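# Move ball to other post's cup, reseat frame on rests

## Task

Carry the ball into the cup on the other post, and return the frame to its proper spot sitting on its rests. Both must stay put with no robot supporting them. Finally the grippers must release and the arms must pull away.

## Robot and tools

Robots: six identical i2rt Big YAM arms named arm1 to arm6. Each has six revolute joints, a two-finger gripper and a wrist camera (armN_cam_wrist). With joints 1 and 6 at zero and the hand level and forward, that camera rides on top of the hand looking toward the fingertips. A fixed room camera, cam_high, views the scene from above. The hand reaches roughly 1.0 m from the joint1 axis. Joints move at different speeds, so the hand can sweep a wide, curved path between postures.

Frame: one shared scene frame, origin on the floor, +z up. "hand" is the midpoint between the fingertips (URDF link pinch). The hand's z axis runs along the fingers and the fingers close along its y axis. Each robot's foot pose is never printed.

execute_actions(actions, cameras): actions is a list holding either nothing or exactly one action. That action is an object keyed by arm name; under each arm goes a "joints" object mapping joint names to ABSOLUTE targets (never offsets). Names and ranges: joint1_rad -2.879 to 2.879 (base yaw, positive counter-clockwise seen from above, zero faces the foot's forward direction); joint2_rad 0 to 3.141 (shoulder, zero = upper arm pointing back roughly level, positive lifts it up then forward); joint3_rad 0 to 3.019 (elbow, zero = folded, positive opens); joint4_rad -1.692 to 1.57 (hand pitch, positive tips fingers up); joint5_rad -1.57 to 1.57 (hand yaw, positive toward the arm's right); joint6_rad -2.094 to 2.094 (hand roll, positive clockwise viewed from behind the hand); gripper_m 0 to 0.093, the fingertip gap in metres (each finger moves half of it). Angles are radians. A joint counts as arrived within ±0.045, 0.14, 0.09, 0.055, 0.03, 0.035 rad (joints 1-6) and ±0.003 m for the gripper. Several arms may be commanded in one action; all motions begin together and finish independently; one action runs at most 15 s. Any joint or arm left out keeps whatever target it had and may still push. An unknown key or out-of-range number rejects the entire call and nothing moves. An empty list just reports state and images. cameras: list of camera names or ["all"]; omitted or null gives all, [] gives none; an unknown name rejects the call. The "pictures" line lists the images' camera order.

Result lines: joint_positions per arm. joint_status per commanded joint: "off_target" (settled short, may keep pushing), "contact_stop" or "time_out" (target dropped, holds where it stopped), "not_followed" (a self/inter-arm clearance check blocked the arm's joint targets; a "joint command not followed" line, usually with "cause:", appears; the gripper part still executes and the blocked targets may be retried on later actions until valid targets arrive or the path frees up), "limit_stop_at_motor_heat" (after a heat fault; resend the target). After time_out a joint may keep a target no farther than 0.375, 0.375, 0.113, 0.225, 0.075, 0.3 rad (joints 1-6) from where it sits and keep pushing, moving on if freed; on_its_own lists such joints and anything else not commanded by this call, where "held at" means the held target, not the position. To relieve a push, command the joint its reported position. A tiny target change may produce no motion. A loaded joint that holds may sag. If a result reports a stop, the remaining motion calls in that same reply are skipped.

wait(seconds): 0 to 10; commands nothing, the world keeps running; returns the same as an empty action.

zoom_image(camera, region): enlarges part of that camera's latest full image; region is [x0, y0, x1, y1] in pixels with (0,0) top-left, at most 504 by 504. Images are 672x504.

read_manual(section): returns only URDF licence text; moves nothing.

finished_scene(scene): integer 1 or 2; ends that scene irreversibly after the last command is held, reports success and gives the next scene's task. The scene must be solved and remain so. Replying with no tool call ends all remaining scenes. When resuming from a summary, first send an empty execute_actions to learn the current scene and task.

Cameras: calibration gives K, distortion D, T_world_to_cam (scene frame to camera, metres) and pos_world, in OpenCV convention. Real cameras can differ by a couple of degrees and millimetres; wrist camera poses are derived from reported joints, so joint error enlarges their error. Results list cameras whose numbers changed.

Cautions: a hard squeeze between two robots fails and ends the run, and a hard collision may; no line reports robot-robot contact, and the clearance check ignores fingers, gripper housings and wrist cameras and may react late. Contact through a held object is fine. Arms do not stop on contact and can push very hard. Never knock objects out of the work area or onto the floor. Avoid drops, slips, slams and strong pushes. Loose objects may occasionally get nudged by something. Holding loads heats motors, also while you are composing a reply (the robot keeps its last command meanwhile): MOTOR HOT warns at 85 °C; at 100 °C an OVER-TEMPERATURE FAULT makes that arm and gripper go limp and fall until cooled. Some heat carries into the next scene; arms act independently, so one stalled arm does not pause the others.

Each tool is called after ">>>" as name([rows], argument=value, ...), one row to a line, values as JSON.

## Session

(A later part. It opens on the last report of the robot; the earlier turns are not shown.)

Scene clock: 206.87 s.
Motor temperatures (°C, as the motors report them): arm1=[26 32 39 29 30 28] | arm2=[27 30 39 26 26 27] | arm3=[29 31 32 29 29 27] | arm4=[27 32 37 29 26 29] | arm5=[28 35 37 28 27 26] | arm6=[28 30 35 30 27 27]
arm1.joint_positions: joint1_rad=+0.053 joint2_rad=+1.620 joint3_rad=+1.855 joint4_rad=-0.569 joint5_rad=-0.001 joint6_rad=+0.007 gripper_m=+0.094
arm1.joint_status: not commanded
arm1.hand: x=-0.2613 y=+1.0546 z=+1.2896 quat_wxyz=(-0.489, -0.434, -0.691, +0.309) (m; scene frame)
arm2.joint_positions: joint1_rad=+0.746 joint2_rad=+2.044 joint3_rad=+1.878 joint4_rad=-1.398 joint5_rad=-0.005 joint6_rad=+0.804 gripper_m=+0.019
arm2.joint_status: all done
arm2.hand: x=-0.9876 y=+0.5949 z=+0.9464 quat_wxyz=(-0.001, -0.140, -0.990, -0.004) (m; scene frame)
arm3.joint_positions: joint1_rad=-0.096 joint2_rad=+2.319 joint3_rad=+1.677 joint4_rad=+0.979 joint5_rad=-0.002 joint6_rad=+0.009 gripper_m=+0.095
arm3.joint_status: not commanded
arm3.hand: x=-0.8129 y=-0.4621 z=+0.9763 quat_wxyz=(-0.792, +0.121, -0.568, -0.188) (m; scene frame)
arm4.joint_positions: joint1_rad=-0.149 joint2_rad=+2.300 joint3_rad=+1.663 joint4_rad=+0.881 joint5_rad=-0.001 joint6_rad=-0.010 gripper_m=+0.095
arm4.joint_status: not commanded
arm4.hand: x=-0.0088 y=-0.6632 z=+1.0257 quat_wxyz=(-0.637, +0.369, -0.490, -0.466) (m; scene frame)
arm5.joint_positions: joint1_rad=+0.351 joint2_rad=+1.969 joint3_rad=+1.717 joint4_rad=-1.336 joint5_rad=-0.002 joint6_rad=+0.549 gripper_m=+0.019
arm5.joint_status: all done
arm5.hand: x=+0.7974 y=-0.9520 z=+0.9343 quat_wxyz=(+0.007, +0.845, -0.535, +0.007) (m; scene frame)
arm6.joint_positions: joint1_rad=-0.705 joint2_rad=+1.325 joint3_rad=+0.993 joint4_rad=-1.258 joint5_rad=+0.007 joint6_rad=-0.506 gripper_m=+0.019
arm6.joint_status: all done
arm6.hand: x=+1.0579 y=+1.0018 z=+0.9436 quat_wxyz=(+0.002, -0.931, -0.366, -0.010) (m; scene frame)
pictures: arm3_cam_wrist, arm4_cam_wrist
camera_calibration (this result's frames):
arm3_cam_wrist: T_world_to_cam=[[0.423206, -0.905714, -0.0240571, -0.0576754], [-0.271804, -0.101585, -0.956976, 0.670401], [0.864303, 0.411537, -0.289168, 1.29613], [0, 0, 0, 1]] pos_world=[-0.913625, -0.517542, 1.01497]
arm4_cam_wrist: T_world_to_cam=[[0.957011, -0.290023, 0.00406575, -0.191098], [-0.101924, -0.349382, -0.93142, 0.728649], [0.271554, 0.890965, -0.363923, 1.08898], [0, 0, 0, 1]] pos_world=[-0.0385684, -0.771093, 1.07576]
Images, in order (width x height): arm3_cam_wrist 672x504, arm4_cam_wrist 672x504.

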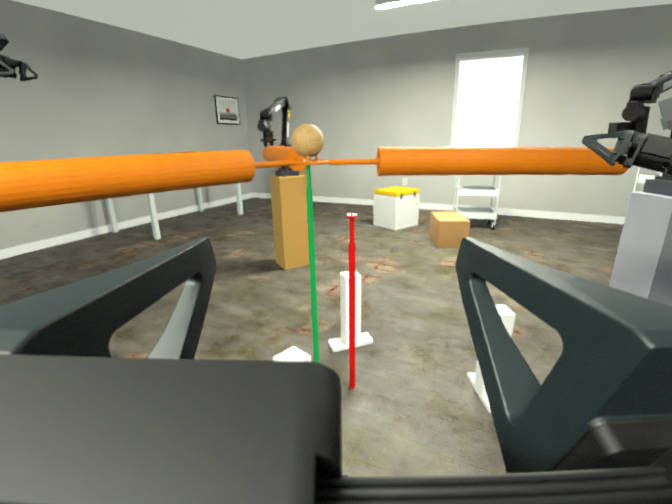

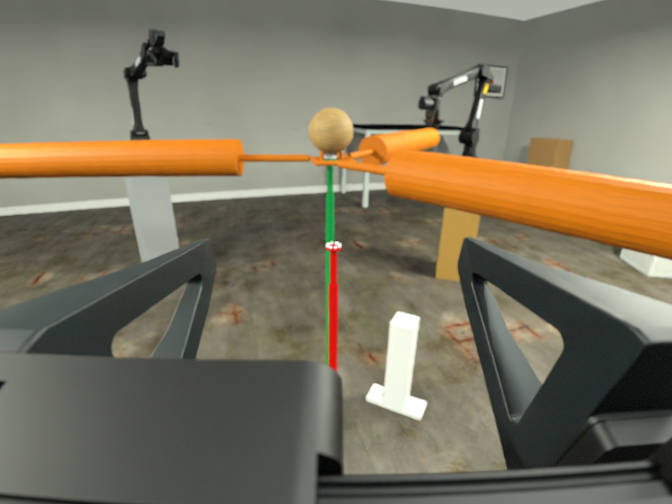

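>>> execute_actions([
  {"arm2":{"joints":{"joint2_rad":2.07,"joint3_rad":1.805,"joint4_rad":-1.238}},"arm6":{"joints":{"joint2_rad":1.368,"joint3_rad":0.897,"joint4_rad":-1.035}},"arm5":{"joints":{"joint2_rad":1.965,"joint3_rad":1.643,"joint4_rad":-1.171}}},
], cameras=["arm3_cam_wrist","arm4_cam_wrist"])

>>> zoom_image(camera="arm4_cam_wrist", region=[280, 100, 390, 210])

Scene clock: 214.97 s.
Motor temperatures (°C, as the motors report them): arm1=[26 32 39 29 30 28] | arm2=[27 31 38 26 26 27] | arm3=[29 31 32 29 29 27] | arm4=[27 32 37 29 26 29] | arm5=[28 35 36 28 27 26] | arm6=[28 30 35 30 27 27]
arm1.joint_positions: joint1_rad=+0.053 joint2_rad=+1.620 joint3_rad=+1.855 joint4_rad=-0.569 joint5_rad=-0.001 joint6_rad=+0.007 gripper_m=+0.094
arm1.joint_status: not commanded
arm1.hand: x=-0.2613 y=+1.0546 z=+1.2896 quat_wxyz=(-0.489, -0.434, -0.691, +0.309) (m; scene frame)
arm2.joint_positions: joint1_rad=+0.746 joint2_rad=+2.098 joint3_rad=+1.788 joint4_rad=-1.252 joint5_rad=-0.005 joint6_rad=+0.804 gripper_m=+0.019
arm2.joint_status: all done
arm2.hand: x=-0.9848 y=+0.5968 z=+0.8797 quat_wxyz=(-0.002, -0.140, -0.990, -0.004) (m; scene frame)
arm3.joint_positions: joint1_rad=-0.096 joint2_rad=+2.319 joint3_rad=+1.677 joint4_rad=+0.979 joint5_rad=-0.002 joint6_rad=+0.009 gripper_m=+0.095
arm3.joint_status: not commanded
arm3.hand: x=-0.8129 y=-0.4621 z=+0.9763 quat_wxyz=(-0.792, +0.121, -0.568, -0.188) (m; scene frame)
arm4.joint_positions: joint1_rad=-0.149 joint2_rad=+2.300 joint3_rad=+1.663 joint4_rad=+0.881 joint5_rad=-0.001 joint6_rad=-0.010 gripper_m=+0.095
arm4.joint_status: not commanded
arm4.hand: x=-0.0088 y=-0.6632 z=+1.0257 quat_wxyz=(-0.637, +0.369, -0.490, -0.466) (m; scene frame)
arm5.joint_positions: joint1_rad=+0.350 joint2_rad=+2.013 joint3_rad=+1.620 joint4_rad=-1.185 joint5_rad=+0.001 joint6_rad=+0.549 gripper_m=+0.019
arm5.joint_status: all done
arm5.hand: x=+0.7982 y=-0.9518 z=+0.8735 quat_wxyz=(+0.006, +0.845, -0.535, +0.003) (m; scene frame)
arm6.joint_positions: joint1_rad=-0.705 joint2_rad=+1.394 joint3_rad=+0.873 joint4_rad=-1.059 joint5_rad=+0.006 joint6_rad=-0.506 gripper_m=+0.019
arm6.joint_status: all done
arm6.hand: x=+1.0590 y=+1.0020 z=+0.8787 quat_wxyz=(+0.002, -0.931, -0.366, -0.005) (m; scene frame)
pictures: arm3_cam_wrist, arm4_cam_wrist
camera_calibration (this result's frames):
arm3_cam_wrist: T_world_to_cam=[[0.423206, -0.905714, -0.0240571, -0.0576754], [-0.271804, -0.101585, -0.956976, 0.670401], [0.864303, 0.411537, -0.289168, 1.29613], [0, 0, 0, 1]] pos_world=[-0.913625, -0.517542, 1.01497]
arm4_cam_wrist: T_world_to_cam=[[0.957011, -0.290023, 0.00406575, -0.191098], [-0.101924, -0.349382, -0.93142, 0.728649], [0.271554, 0.890965, -0.363923, 1.08898], [0, 0, 0, 1]] pos_world=[-0.0385684, -0.771093, 1.07576]
Images, in order (width x height): arm3_cam_wrist 672x504, arm4_cam_wrist 672x504.

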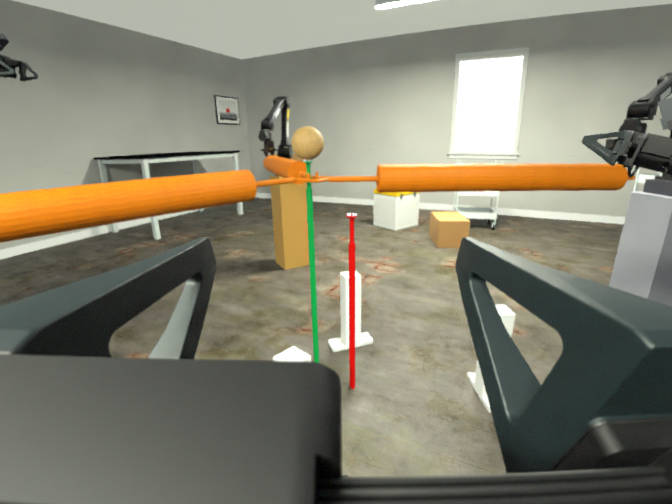

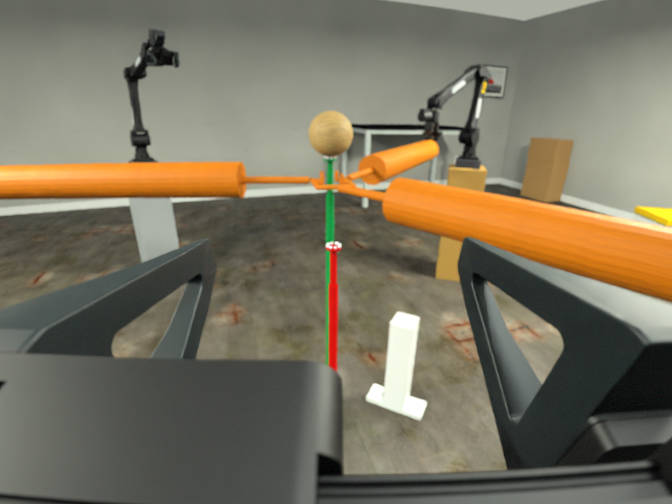

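Region (280, 100, 390, 210) of arm4_cam_wrist's 672x504 image, scaled by 4.582, with more detail than that image has.

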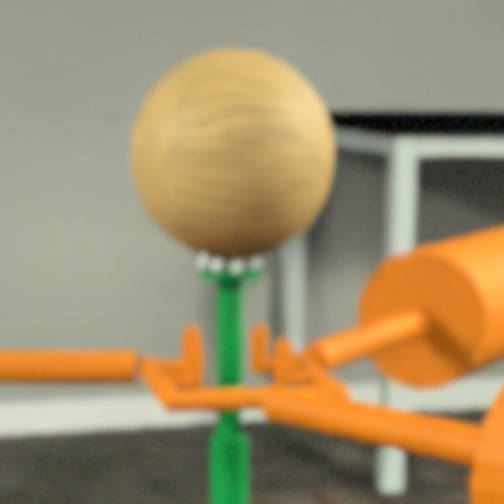

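>>> execute_actions([
  {"arm2":{"joints":{"joint1_rad":0.577,"joint2_rad":1.935,"joint3_rad":1.575,"joint4_rad":-1.152,"joint6_rad":0.632}},"arm6":{"joints":{"joint1_rad":-0.428,"joint2_rad":1.495,"joint3_rad":1.05,"joint4_rad":-1.05,"joint6_rad":-0.228}},"arm5":{"joints":{"joint1_rad":0.531,"joint2_rad":1.855,"joint3_rad":1.457,"joint4_rad":-1.104,"joint6_rad":0.73}}},
], cameras=["arm3_cam_wrist"])

>>> execute_actions([
  {"arm2":{"joints":{"joint1_rad":0.225,"joint2_rad":1.862,"joint3_rad":1.372,"joint4_rad":-1.022,"joint6_rad":0.28}},"arm6":{"joints":{"joint1_rad":-0.125,"joint2_rad":1.86,"joint3_rad":1.455,"joint4_rad":-1.1,"joint6_rad":0.076}},"arm5":{"joints":{"joint1_rad":0.906,"joint2_rad":1.84,"joint3_rad":1.34,"joint4_rad":-1.006,"joint6_rad":1.102}}},
], cameras=["arm3_cam_wrist"])

>>> execute_actions([
  {"arm2":{"joints":{"joint2_rad":2.41,"joint3_rad":1.375,"joint4_rad":-0.496}},"arm6":{"joints":{"joint2_rad":2.365,"joint3_rad":1.39,"joint4_rad":-0.549}},"arm5":{"joints":{"joint2_rad":2.395,"joint3_rad":1.345,"joint4_rad":-0.472}}},
], cameras=["cam_high"])

Scene clock: 228.03 s.
Motor temperatures (°C, as the motors report them): arm1=[26 32 39 29 30 28] | arm2=[27 31 36 26 26 27] | arm3=[29 31 32 29 29 27] | arm4=[27 32 37 29 26 29] | arm5=[28 36 35 28 27 26] | arm6=[28 30 35 30 28 27]
arm1.joint_positions: joint1_rad=+0.053 joint2_rad=+1.620 joint3_rad=+1.855 joint4_rad=-0.569 joint5_rad=-0.001 joint6_rad=+0.007 gripper_m=+0.094
arm1.joint_status: not commanded
arm1.hand: x=-0.2613 y=+1.0546 z=+1.2896 quat_wxyz=(-0.489, -0.434, -0.691, +0.309) (m; scene frame)
arm2.joint_positions: joint1_rad=+0.568 joint2_rad=+1.992 joint3_rad=+1.568 joint4_rad=-1.156 joint5_rad=-0.004 joint6_rad=+0.627 gripper_m=+0.019
arm2.joint_status: all done
arm2.hand: x=-0.9864 y=+0.4764 z=+0.8644 quat_wxyz=(+0.005, -0.140, -0.990, +0.001) (m; scene frame)
arm3.joint_positions: joint1_rad=-0.096 joint2_rad=+2.319 joint3_rad=+1.677 joint4_rad=+0.979 joint5_rad=-0.002 joint6_rad=+0.009 gripper_m=+0.095
arm3.joint_status: not commanded
arm3.hand: x=-0.8129 y=-0.4621 z=+0.9763 quat_wxyz=(-0.792, +0.121, -0.568, -0.188) (m; scene frame)
arm4.joint_positions: joint1_rad=-0.149 joint2_rad=+2.300 joint3_rad=+1.663 joint4_rad=+0.881 joint5_rad=-0.001 joint6_rad=-0.010 gripper_m=+0.095
arm4.joint_status: not commanded
arm4.hand: x=-0.0088 y=-0.6632 z=+1.0257 quat_wxyz=(-0.637, +0.369, -0.490, -0.466) (m; scene frame)
arm5.joint_positions: joint1_rad=+0.537 joint2_rad=+1.905 joint3_rad=+1.427 joint4_rad=-1.113 joint5_rad=+0.002 joint6_rad=+0.730 gripper_m=+0.019
arm5.joint_status: all done
arm5.hand: x=+0.7939 y=-1.0699 z=+0.8676 quat_wxyz=(+0.003, +0.846, -0.533, +0.009) (m; scene frame)
arm6.joint_positions: joint1_rad=-0.421 joint2_rad=+1.525 joint3_rad=+0.999 joint4_rad=-1.048 joint5_rad=-0.001 joint6_rad=-0.225 gripper_m=+0.019
arm6.joint_status: all done
arm6.hand: x=+1.0528 y=+0.8830 z=+0.8738 quat_wxyz=(+0.000, -0.930, -0.368, -0.002) (m; scene frame)
pictures: arm3_cam_wrist
camera_calibration (this result's frames):
arm3_cam_wrist: T_world_to_cam=[[0.423206, -0.905714, -0.0240571, -0.0576754], [-0.271804, -0.101585, -0.956976, 0.670401], [0.864303, 0.411537, -0.289168, 1.29613], [0, 0, 0, 1]] pos_world=[-0.913625, -0.517542, 1.01497]
Images, in order (width x height): arm3_cam_wrist 672x504.

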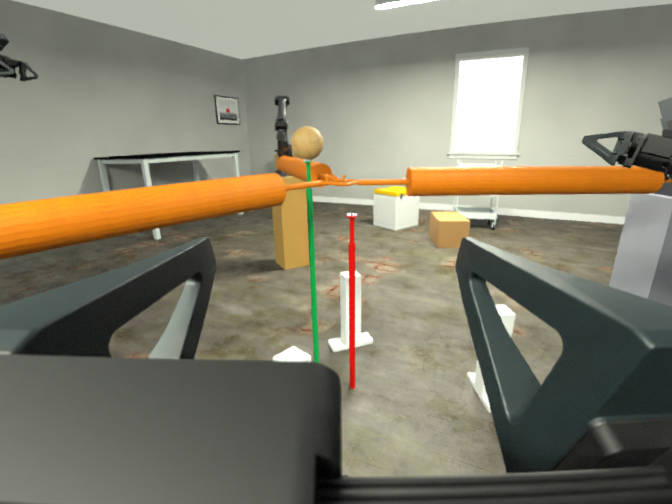

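Scene clock: 229.33 s.
Motor temperatures (°C, as the motors report them): arm1=[26 33 39 29 30 28] | arm2=[27 31 36 26 26 27] | arm3=[29 31 32 29 29 27] | arm4=[27 32 37 29 26 29] | arm5=[28 36 35 28 27 26] | arm6=[28 30 35 30 28 27]
arm1.joint_positions: joint1_rad=+0.053 joint2_rad=+1.620 joint3_rad=+1.855 joint4_rad=-0.569 joint5_rad=-0.001 joint6_rad=+0.007 gripper_m=+0.094
arm1.joint_status: not commanded
arm1.hand: x=-0.2613 y=+1.0546 z=+1.2896 quat_wxyz=(-0.489, -0.434, -0.691, +0.309) (m; scene frame)
arm2.joint_positions: joint1_rad=+0.222 joint2_rad=+1.910 joint3_rad=+1.368 joint4_rad=-1.022 joint5_rad=-0.003 joint6_rad=+0.280 gripper_m=+0.019
arm2.joint_status: all done
arm2.hand: x=-0.9953 y=+0.2778 z=+0.8412 quat_wxyz=(-0.003, -0.140, -0.990, -0.002) (m; scene frame)
arm3.joint_positions: joint1_rad=-0.096 joint2_rad=+2.319 joint3_rad=+1.677 joint4_rad=+0.979 joint5_rad=-0.002 joint6_rad=+0.009 gripper_m=+0.095
arm3.joint_status: not commanded
arm3.hand: x=-0.8129 y=-0.4621 z=+0.9763 quat_wxyz=(-0.792, +0.121, -0.568, -0.188) (m; scene frame)
arm4.joint_positions: joint1_rad=-0.149 joint2_rad=+2.300 joint3_rad=+1.663 joint4_rad=+0.881 joint5_rad=-0.001 joint6_rad=-0.010 gripper_m=+0.095
arm4.joint_status: not commanded
arm4.hand: x=-0.0088 y=-0.6632 z=+1.0257 quat_wxyz=(-0.637, +0.369, -0.490, -0.466) (m; scene frame)
arm5.joint_positions: joint1_rad=+0.908 joint2_rad=+1.892 joint3_rad=+1.316 joint4_rad=-1.017 joint5_rad=+0.000 joint6_rad=+1.102 gripper_m=+0.019
arm5.joint_status: all done
arm5.hand: x=+0.7758 y=-1.2677 z=+0.8392 quat_wxyz=(+0.000, +0.846, -0.533, +0.009) (m; scene frame)
arm6.joint_positions: joint1_rad=-0.113 joint2_rad=+1.896 joint3_rad=+1.410 joint4_rad=-1.100 joint5_rad=-0.005 joint6_rad=+0.083 gripper_m=+0.019
arm6.joint_status: all done
arm6.hand: x=+1.0371 y=+0.6835 z=+0.8428 quat_wxyz=(+0.001, -0.930, -0.367, -0.008) (m; scene frame)
pictures: arm3_cam_wrist
camera_calibration (this result's frames):
arm3_cam_wrist: T_world_to_cam=[[0.423206, -0.905714, -0.0240571, -0.0576754], [-0.271804, -0.101585, -0.956976, 0.670401], [0.864303, 0.411537, -0.289168, 1.29613], [0, 0, 0, 1]] pos_world=[-0.913625, -0.517542, 1.01497]
Images, in order (width x height): arm3_cam_wrist 672x504.

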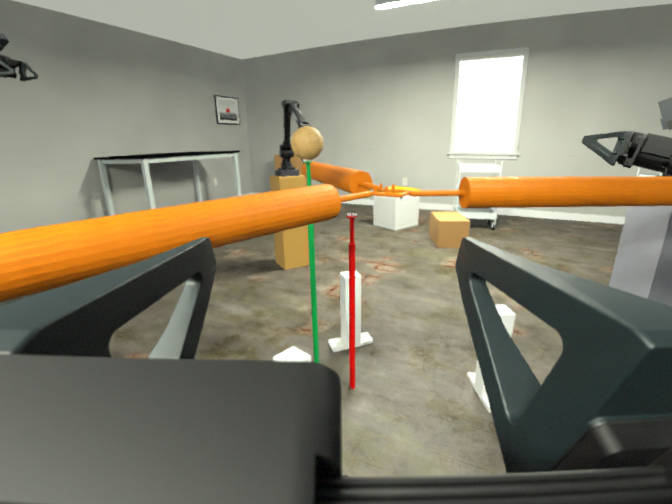

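Scene clock: 230.63 s.
Motor temperatures (°C, as the motors report them): arm1=[26 33 39 29 30 28] | arm2=[27 31 35 26 26 27] | arm3=[29 31 32 29 29 27] | arm4=[27 32 38 29 26 29] | arm5=[28 36 35 28 27 26] | arm6=[28 30 35 30 28 27]
arm1.joint_positions: joint1_rad=+0.053 joint2_rad=+1.620 joint3_rad=+1.855 joint4_rad=-0.569 joint5_rad=-0.001 joint6_rad=+0.007 gripper_m=+0.094
arm1.joint_status: not commanded
arm1.hand: x=-0.2613 y=+1.0546 z=+1.2896 quat_wxyz=(-0.489, -0.434, -0.691, +0.309) (m; scene frame)
arm2.joint_positions: joint1_rad=+0.219 joint2_rad=+2.430 joint3_rad=+1.370 joint4_rad=-0.493 joint5_rad=+0.002 joint6_rad=+0.274 gripper_m=+0.019
arm2.joint_status: all done
arm2.hand: x=-0.9920 y=+0.2750 z=+0.5662 quat_wxyz=(-0.009, -0.138, -0.990, +0.000) (m; scene frame)
arm3.joint_positions: joint1_rad=-0.096 joint2_rad=+2.319 joint3_rad=+1.677 joint4_rad=+0.979 joint5_rad=-0.002 joint6_rad=+0.009 gripper_m=+0.095
arm3.joint_status: not commanded
arm3.hand: x=-0.8129 y=-0.4621 z=+0.9763 quat_wxyz=(-0.792, +0.121, -0.568, -0.188) (m; scene frame)
arm4.joint_positions: joint1_rad=-0.149 joint2_rad=+2.300 joint3_rad=+1.663 joint4_rad=+0.881 joint5_rad=-0.001 joint6_rad=-0.010 gripper_m=+0.095
arm4.joint_status: not commanded
arm4.hand: x=-0.0088 y=-0.6632 z=+1.0257 quat_wxyz=(-0.637, +0.369, -0.490, -0.466) (m; scene frame)
arm5.joint_positions: joint1_rad=+0.892 joint2_rad=+2.449 joint3_rad=+1.318 joint4_rad=-0.475 joint5_rad=+0.006 joint6_rad=+1.098 gripper_m=+0.019
arm5.joint_status: all done
arm5.hand: x=+0.7834 y=-1.2612 z=+0.5536 quat_wxyz=(-0.006, +0.843, -0.538, +0.012) (m; scene frame)
arm6.joint_positions: joint1_rad=-0.130 joint2_rad=+2.421 joint3_rad=+1.377 joint4_rad=-0.551 joint5_rad=+0.001 joint6_rad=+0.068 gripper_m=+0.019
arm6.joint_status: all done
arm6.hand: x=+1.0325 y=+0.6932 z=+0.5525 quat_wxyz=(+0.006, -0.930, -0.366, -0.011) (m; scene frame)
pictures: cam_high
Images, in order (width x height): cam_high 672x504.

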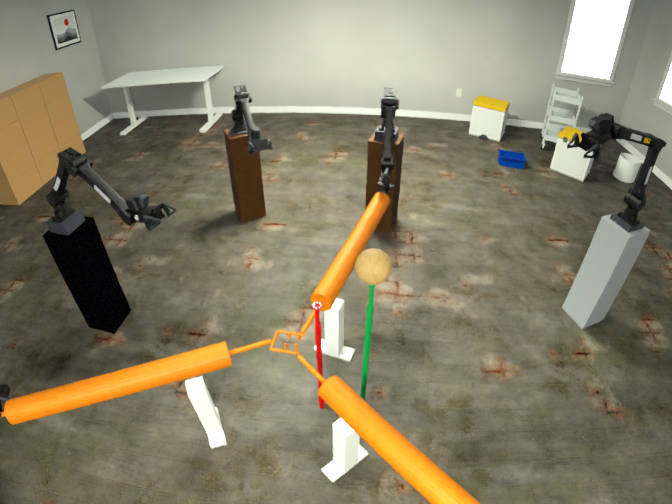

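>>> execute_actions([
  {"arm2":{"joints":{"joint1_rad":0.232,"joint2_rad":2.69,"joint3_rad":1.55,"joint4_rad":-0.415,"joint6_rad":0.295}},"arm6":{"joints":{"joint1_rad":-0.12,"joint2_rad":2.625,"joint3_rad":1.52,"joint4_rad":-0.385}},"arm5":{"joints":{"joint1_rad":0.915,"joint2_rad":2.665,"joint3_rad":1.51,"joint4_rad":-0.34,"joint6_rad":1.09}}},
], cameras=["cam_high"])

Scene clock: 235.17 s.
Motor temperatures (°C, as the motors report them): arm1=[26 33 40 29 30 28] | arm2=[27 31 34 26 26 27] | arm3=[29 31 32 29 29 27] | arm4=[27 32 38 29 26 29] | arm5=[28 36 34 28 27 26] | arm6=[28 31 34 30 27 27]
arm1.joint_positions: joint1_rad=+0.053 joint2_rad=+1.620 joint3_rad=+1.855 joint4_rad=-0.569 joint5_rad=-0.001 joint6_rad=+0.007 gripper_m=+0.094
arm1.joint_status: not commanded
arm1.hand: x=-0.2613 y=+1.0546 z=+1.2896 quat_wxyz=(-0.489, -0.434, -0.691, +0.309) (m; scene frame)
arm2.joint_positions: joint1_rad=+0.234 joint2_rad=+2.710 joint3_rad=+1.540 joint4_rad=-0.412 joint5_rad=+0.000 joint6_rad=+0.296 gripper_m=+0.019
arm2.joint_status: all done
arm2.hand: x=-0.9957 y=+0.2832 z=+0.4487 quat_wxyz=(+0.006, -0.142, -0.990, +0.001) (m; scene frame)
arm3.joint_positions: joint1_rad=-0.096 joint2_rad=+2.319 joint3_rad=+1.677 joint4_rad=+0.979 joint5_rad=-0.002 joint6_rad=+0.009 gripper_m=+0.095
arm3.joint_status: not commanded
arm3.hand: x=-0.8129 y=-0.4621 z=+0.9763 quat_wxyz=(-0.792, +0.121, -0.568, -0.188) (m; scene frame)
arm4.joint_positions: joint1_rad=-0.149 joint2_rad=+2.300 joint3_rad=+1.663 joint4_rad=+0.881 joint5_rad=-0.001 joint6_rad=-0.010 gripper_m=+0.095
arm4.joint_status: not commanded
arm4.hand: x=-0.0088 y=-0.6632 z=+1.0257 quat_wxyz=(-0.637, +0.369, -0.490, -0.466) (m; scene frame)
arm5.joint_positions: joint1_rad=+0.906 joint2_rad=+2.707 joint3_rad=+1.489 joint4_rad=-0.344 joint5_rad=+0.002 joint6_rad=+1.098 gripper_m=+0.018
arm5.joint_status: all done
arm5.hand: x=+0.7650 y=-1.2693 z=+0.4491 quat_wxyz=(+0.007, +0.846, -0.532, -0.005) (m; scene frame)
arm6.joint_positions: joint1_rad=-0.119 joint2_rad=+2.664 joint3_rad=+1.497 joint4_rad=-0.380 joint5_rad=-0.002 joint6_rad=+0.082 gripper_m=+0.019
arm6.joint_status: all done
arm6.hand: x=+1.0317 y=+0.6829 z=+0.4467 quat_wxyz=(-0.006, -0.931, -0.365, +0.010) (m; scene frame)
pictures: cam_high
Images, in order (width x height): cam_high 672x504.

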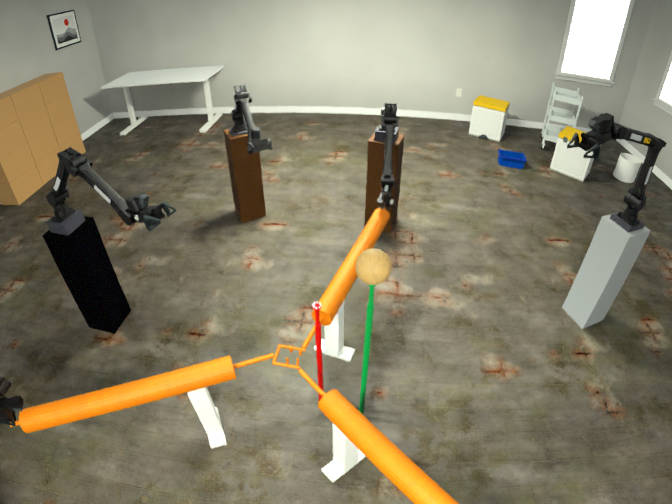

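>>> execute_actions([
  {"arm2":{"joints":{"gripper_m":0.093}},"arm6":{"joints":{"gripper_m":0.093}},"arm5":{"joints":{"gripper_m":0.093}}},
], cameras=[])

>>> execute_actions([
  {"arm2":{"joints":{"joint2_rad":2.2,"joint3_rad":1.15,"joint4_rad":-0.6}},"arm6":{"joints":{"joint2_rad":2.15,"joint3_rad":1.13,"joint4_rad":-0.6}},"arm5":{"joints":{"joint2_rad":2.2,"joint3_rad":1.22,"joint4_rad":-0.6}}},
], cameras=["cam_high"])

Scene clock: 240.37 s.
Motor temperatures (°C, as the motors report them): arm1=[26 33 40 29 30 28] | arm2=[27 31 34 26 26 27] | arm3=[29 31 32 29 29 27] | arm4=[27 33 38 29 26 29] | arm5=[28 36 33 28 27 26] | arm6=[28 31 33 30 27 27]
arm1.joint_positions: joint1_rad=+0.053 joint2_rad=+1.620 joint3_rad=+1.855 joint4_rad=-0.569 joint5_rad=-0.001 joint6_rad=+0.007 gripper_m=+0.094
arm1.joint_status: not commanded
arm1.hand: x=-0.2613 y=+1.0546 z=+1.2896 quat_wxyz=(-0.489, -0.434, -0.691, +0.309) (m; scene frame)
arm2.joint_positions: joint1_rad=+0.234 joint2_rad=+2.708 joint3_rad=+1.540 joint4_rad=-0.412 joint5_rad=+0.000 joint6_rad=+0.296 gripper_m=+0.093
arm2.joint_status: all done
arm2.hand: x=-0.9949 y=+0.2832 z=+0.4495 quat_wxyz=(+0.005, -0.142, -0.990, +0.001) (m; scene frame)
arm3.joint_positions: joint1_rad=-0.096 joint2_rad=+2.319 joint3_rad=+1.677 joint4_rad=+0.979 joint5_rad=-0.002 joint6_rad=+0.009 gripper_m=+0.095
arm3.joint_status: not commanded
arm3.hand: x=-0.8129 y=-0.4621 z=+0.9763 quat_wxyz=(-0.792, +0.121, -0.568, -0.188) (m; scene frame)
arm4.joint_positions: joint1_rad=-0.149 joint2_rad=+2.300 joint3_rad=+1.663 joint4_rad=+0.881 joint5_rad=-0.001 joint6_rad=-0.010 gripper_m=+0.095
arm4.joint_status: not commanded
arm4.hand: x=-0.0088 y=-0.6632 z=+1.0257 quat_wxyz=(-0.637, +0.369, -0.490, -0.466) (m; scene frame)
arm5.joint_positions: joint1_rad=+0.906 joint2_rad=+2.693 joint3_rad=+1.489 joint4_rad=-0.344 joint5_rad=+0.002 joint6_rad=+1.098 gripper_m=+0.093
arm5.joint_status: all done
arm5.hand: x=+0.7581 y=-1.2693 z=+0.4562 quat_wxyz=(+0.011, +0.846, -0.532, -0.011) (m; scene frame)
arm6.joint_positions: joint1_rad=-0.119 joint2_rad=+2.661 joint3_rad=+1.497 joint4_rad=-0.380 joint5_rad=-0.002 joint6_rad=+0.082 gripper_m=+0.093
arm6.joint_status: all done
arm6.hand: x=+1.0310 y=+0.6821 z=+0.4479 quat_wxyz=(-0.007, -0.931, -0.365, +0.011) (m; scene frame)
pictures: none
No camera images: the call's "cameras" was empty. Leave "cameras" out to get every camera's image.

Scene clock: 241.77 s.
Motor temperatures (°C, as the motors report them): arm1=[26 33 40 29 30 28] | arm2=[27 31 33 26 26 27] | arm3=[29 31 32 29 29 27] | arm4=[27 33 38 29 26 29] | arm5=[28 36 33 28 27 26] | arm6=[28 31 33 30 27 27]
arm1.joint_positions: joint1_rad=+0.053 joint2_rad=+1.620 joint3_rad=+1.855 joint4_rad=-0.569 joint5_rad=-0.001 joint6_rad=+0.007 gripper_m=+0.094
arm1.joint_status: not commanded
arm1.hand: x=-0.2613 y=+1.0546 z=+1.2896 quat_wxyz=(-0.489, -0.434, -0.691, +0.309) (m; scene frame)
arm2.joint_positions: joint1_rad=+0.234 joint2_rad=+2.180 joint3_rad=+1.159 joint4_rad=-0.594 joint5_rad=+0.000 joint6_rad=+0.296 gripper_m=+0.093
arm2.joint_status: all done
arm2.hand: x=-1.0527 y=+0.2827 z=+0.6502 quat_wxyz=(+0.021, -0.142, -0.990, +0.004) (m; scene frame)
arm3.joint_positions: joint1_rad=-0.096 joint2_rad=+2.319 joint3_rad=+1.677 joint4_rad=+0.979 joint5_rad=-0.002 joint6_rad=+0.009 gripper_m=+0.095
arm3.joint_status: not commanded
arm3.hand: x=-0.8129 y=-0.4621 z=+0.9763 quat_wxyz=(-0.792, +0.121, -0.568, -0.188) (m; scene frame)
arm4.joint_positions: joint1_rad=-0.149 joint2_rad=+2.300 joint3_rad=+1.663 joint4_rad=+0.881 joint5_rad=-0.001 joint6_rad=-0.010 gripper_m=+0.095
arm4.joint_status: not commanded
arm4.hand: x=-0.0088 y=-0.6632 z=+1.0257 quat_wxyz=(-0.637, +0.369, -0.490, -0.466) (m; scene frame)
arm5.joint_positions: joint1_rad=+0.906 joint2_rad=+2.197 joint3_rad=+1.220 joint4_rad=-0.587 joint5_rad=+0.002 joint6_rad=+1.098 gripper_m=+0.093
arm5.joint_status: all done
arm5.hand: x=+0.7809 y=-1.2680 z=+0.6597 quat_wxyz=(+0.007, +0.847, -0.532, -0.004) (m; scene frame)
arm6.joint_positions: joint1_rad=-0.119 joint2_rad=+2.146 joint3_rad=+1.134 joint4_rad=-0.595 joint5_rad=-0.002 joint6_rad=+0.082 gripper_m=+0.093
arm6.joint_status: all done
arm6.hand: x=+1.0767 y=+0.7321 z=+0.6413 quat_wxyz=(+0.007, -0.931, -0.365, -0.016) (m; scene frame)
pictures: cam_high
Images, in order (width x height): cam_high 672x504.

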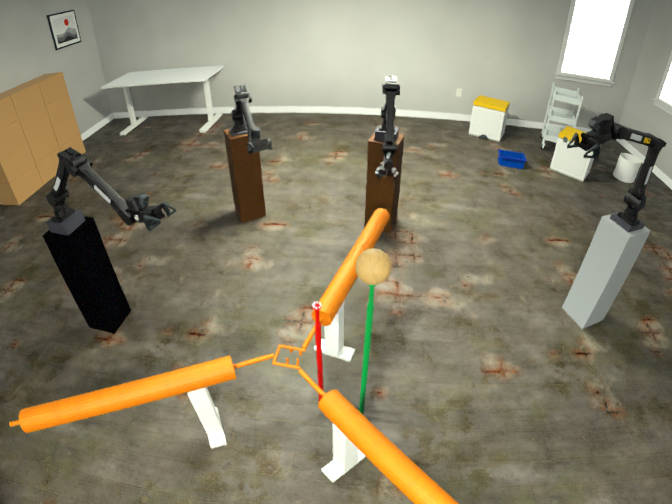

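>>> finished_scene(scene=1)

The scene is finished: the task was done.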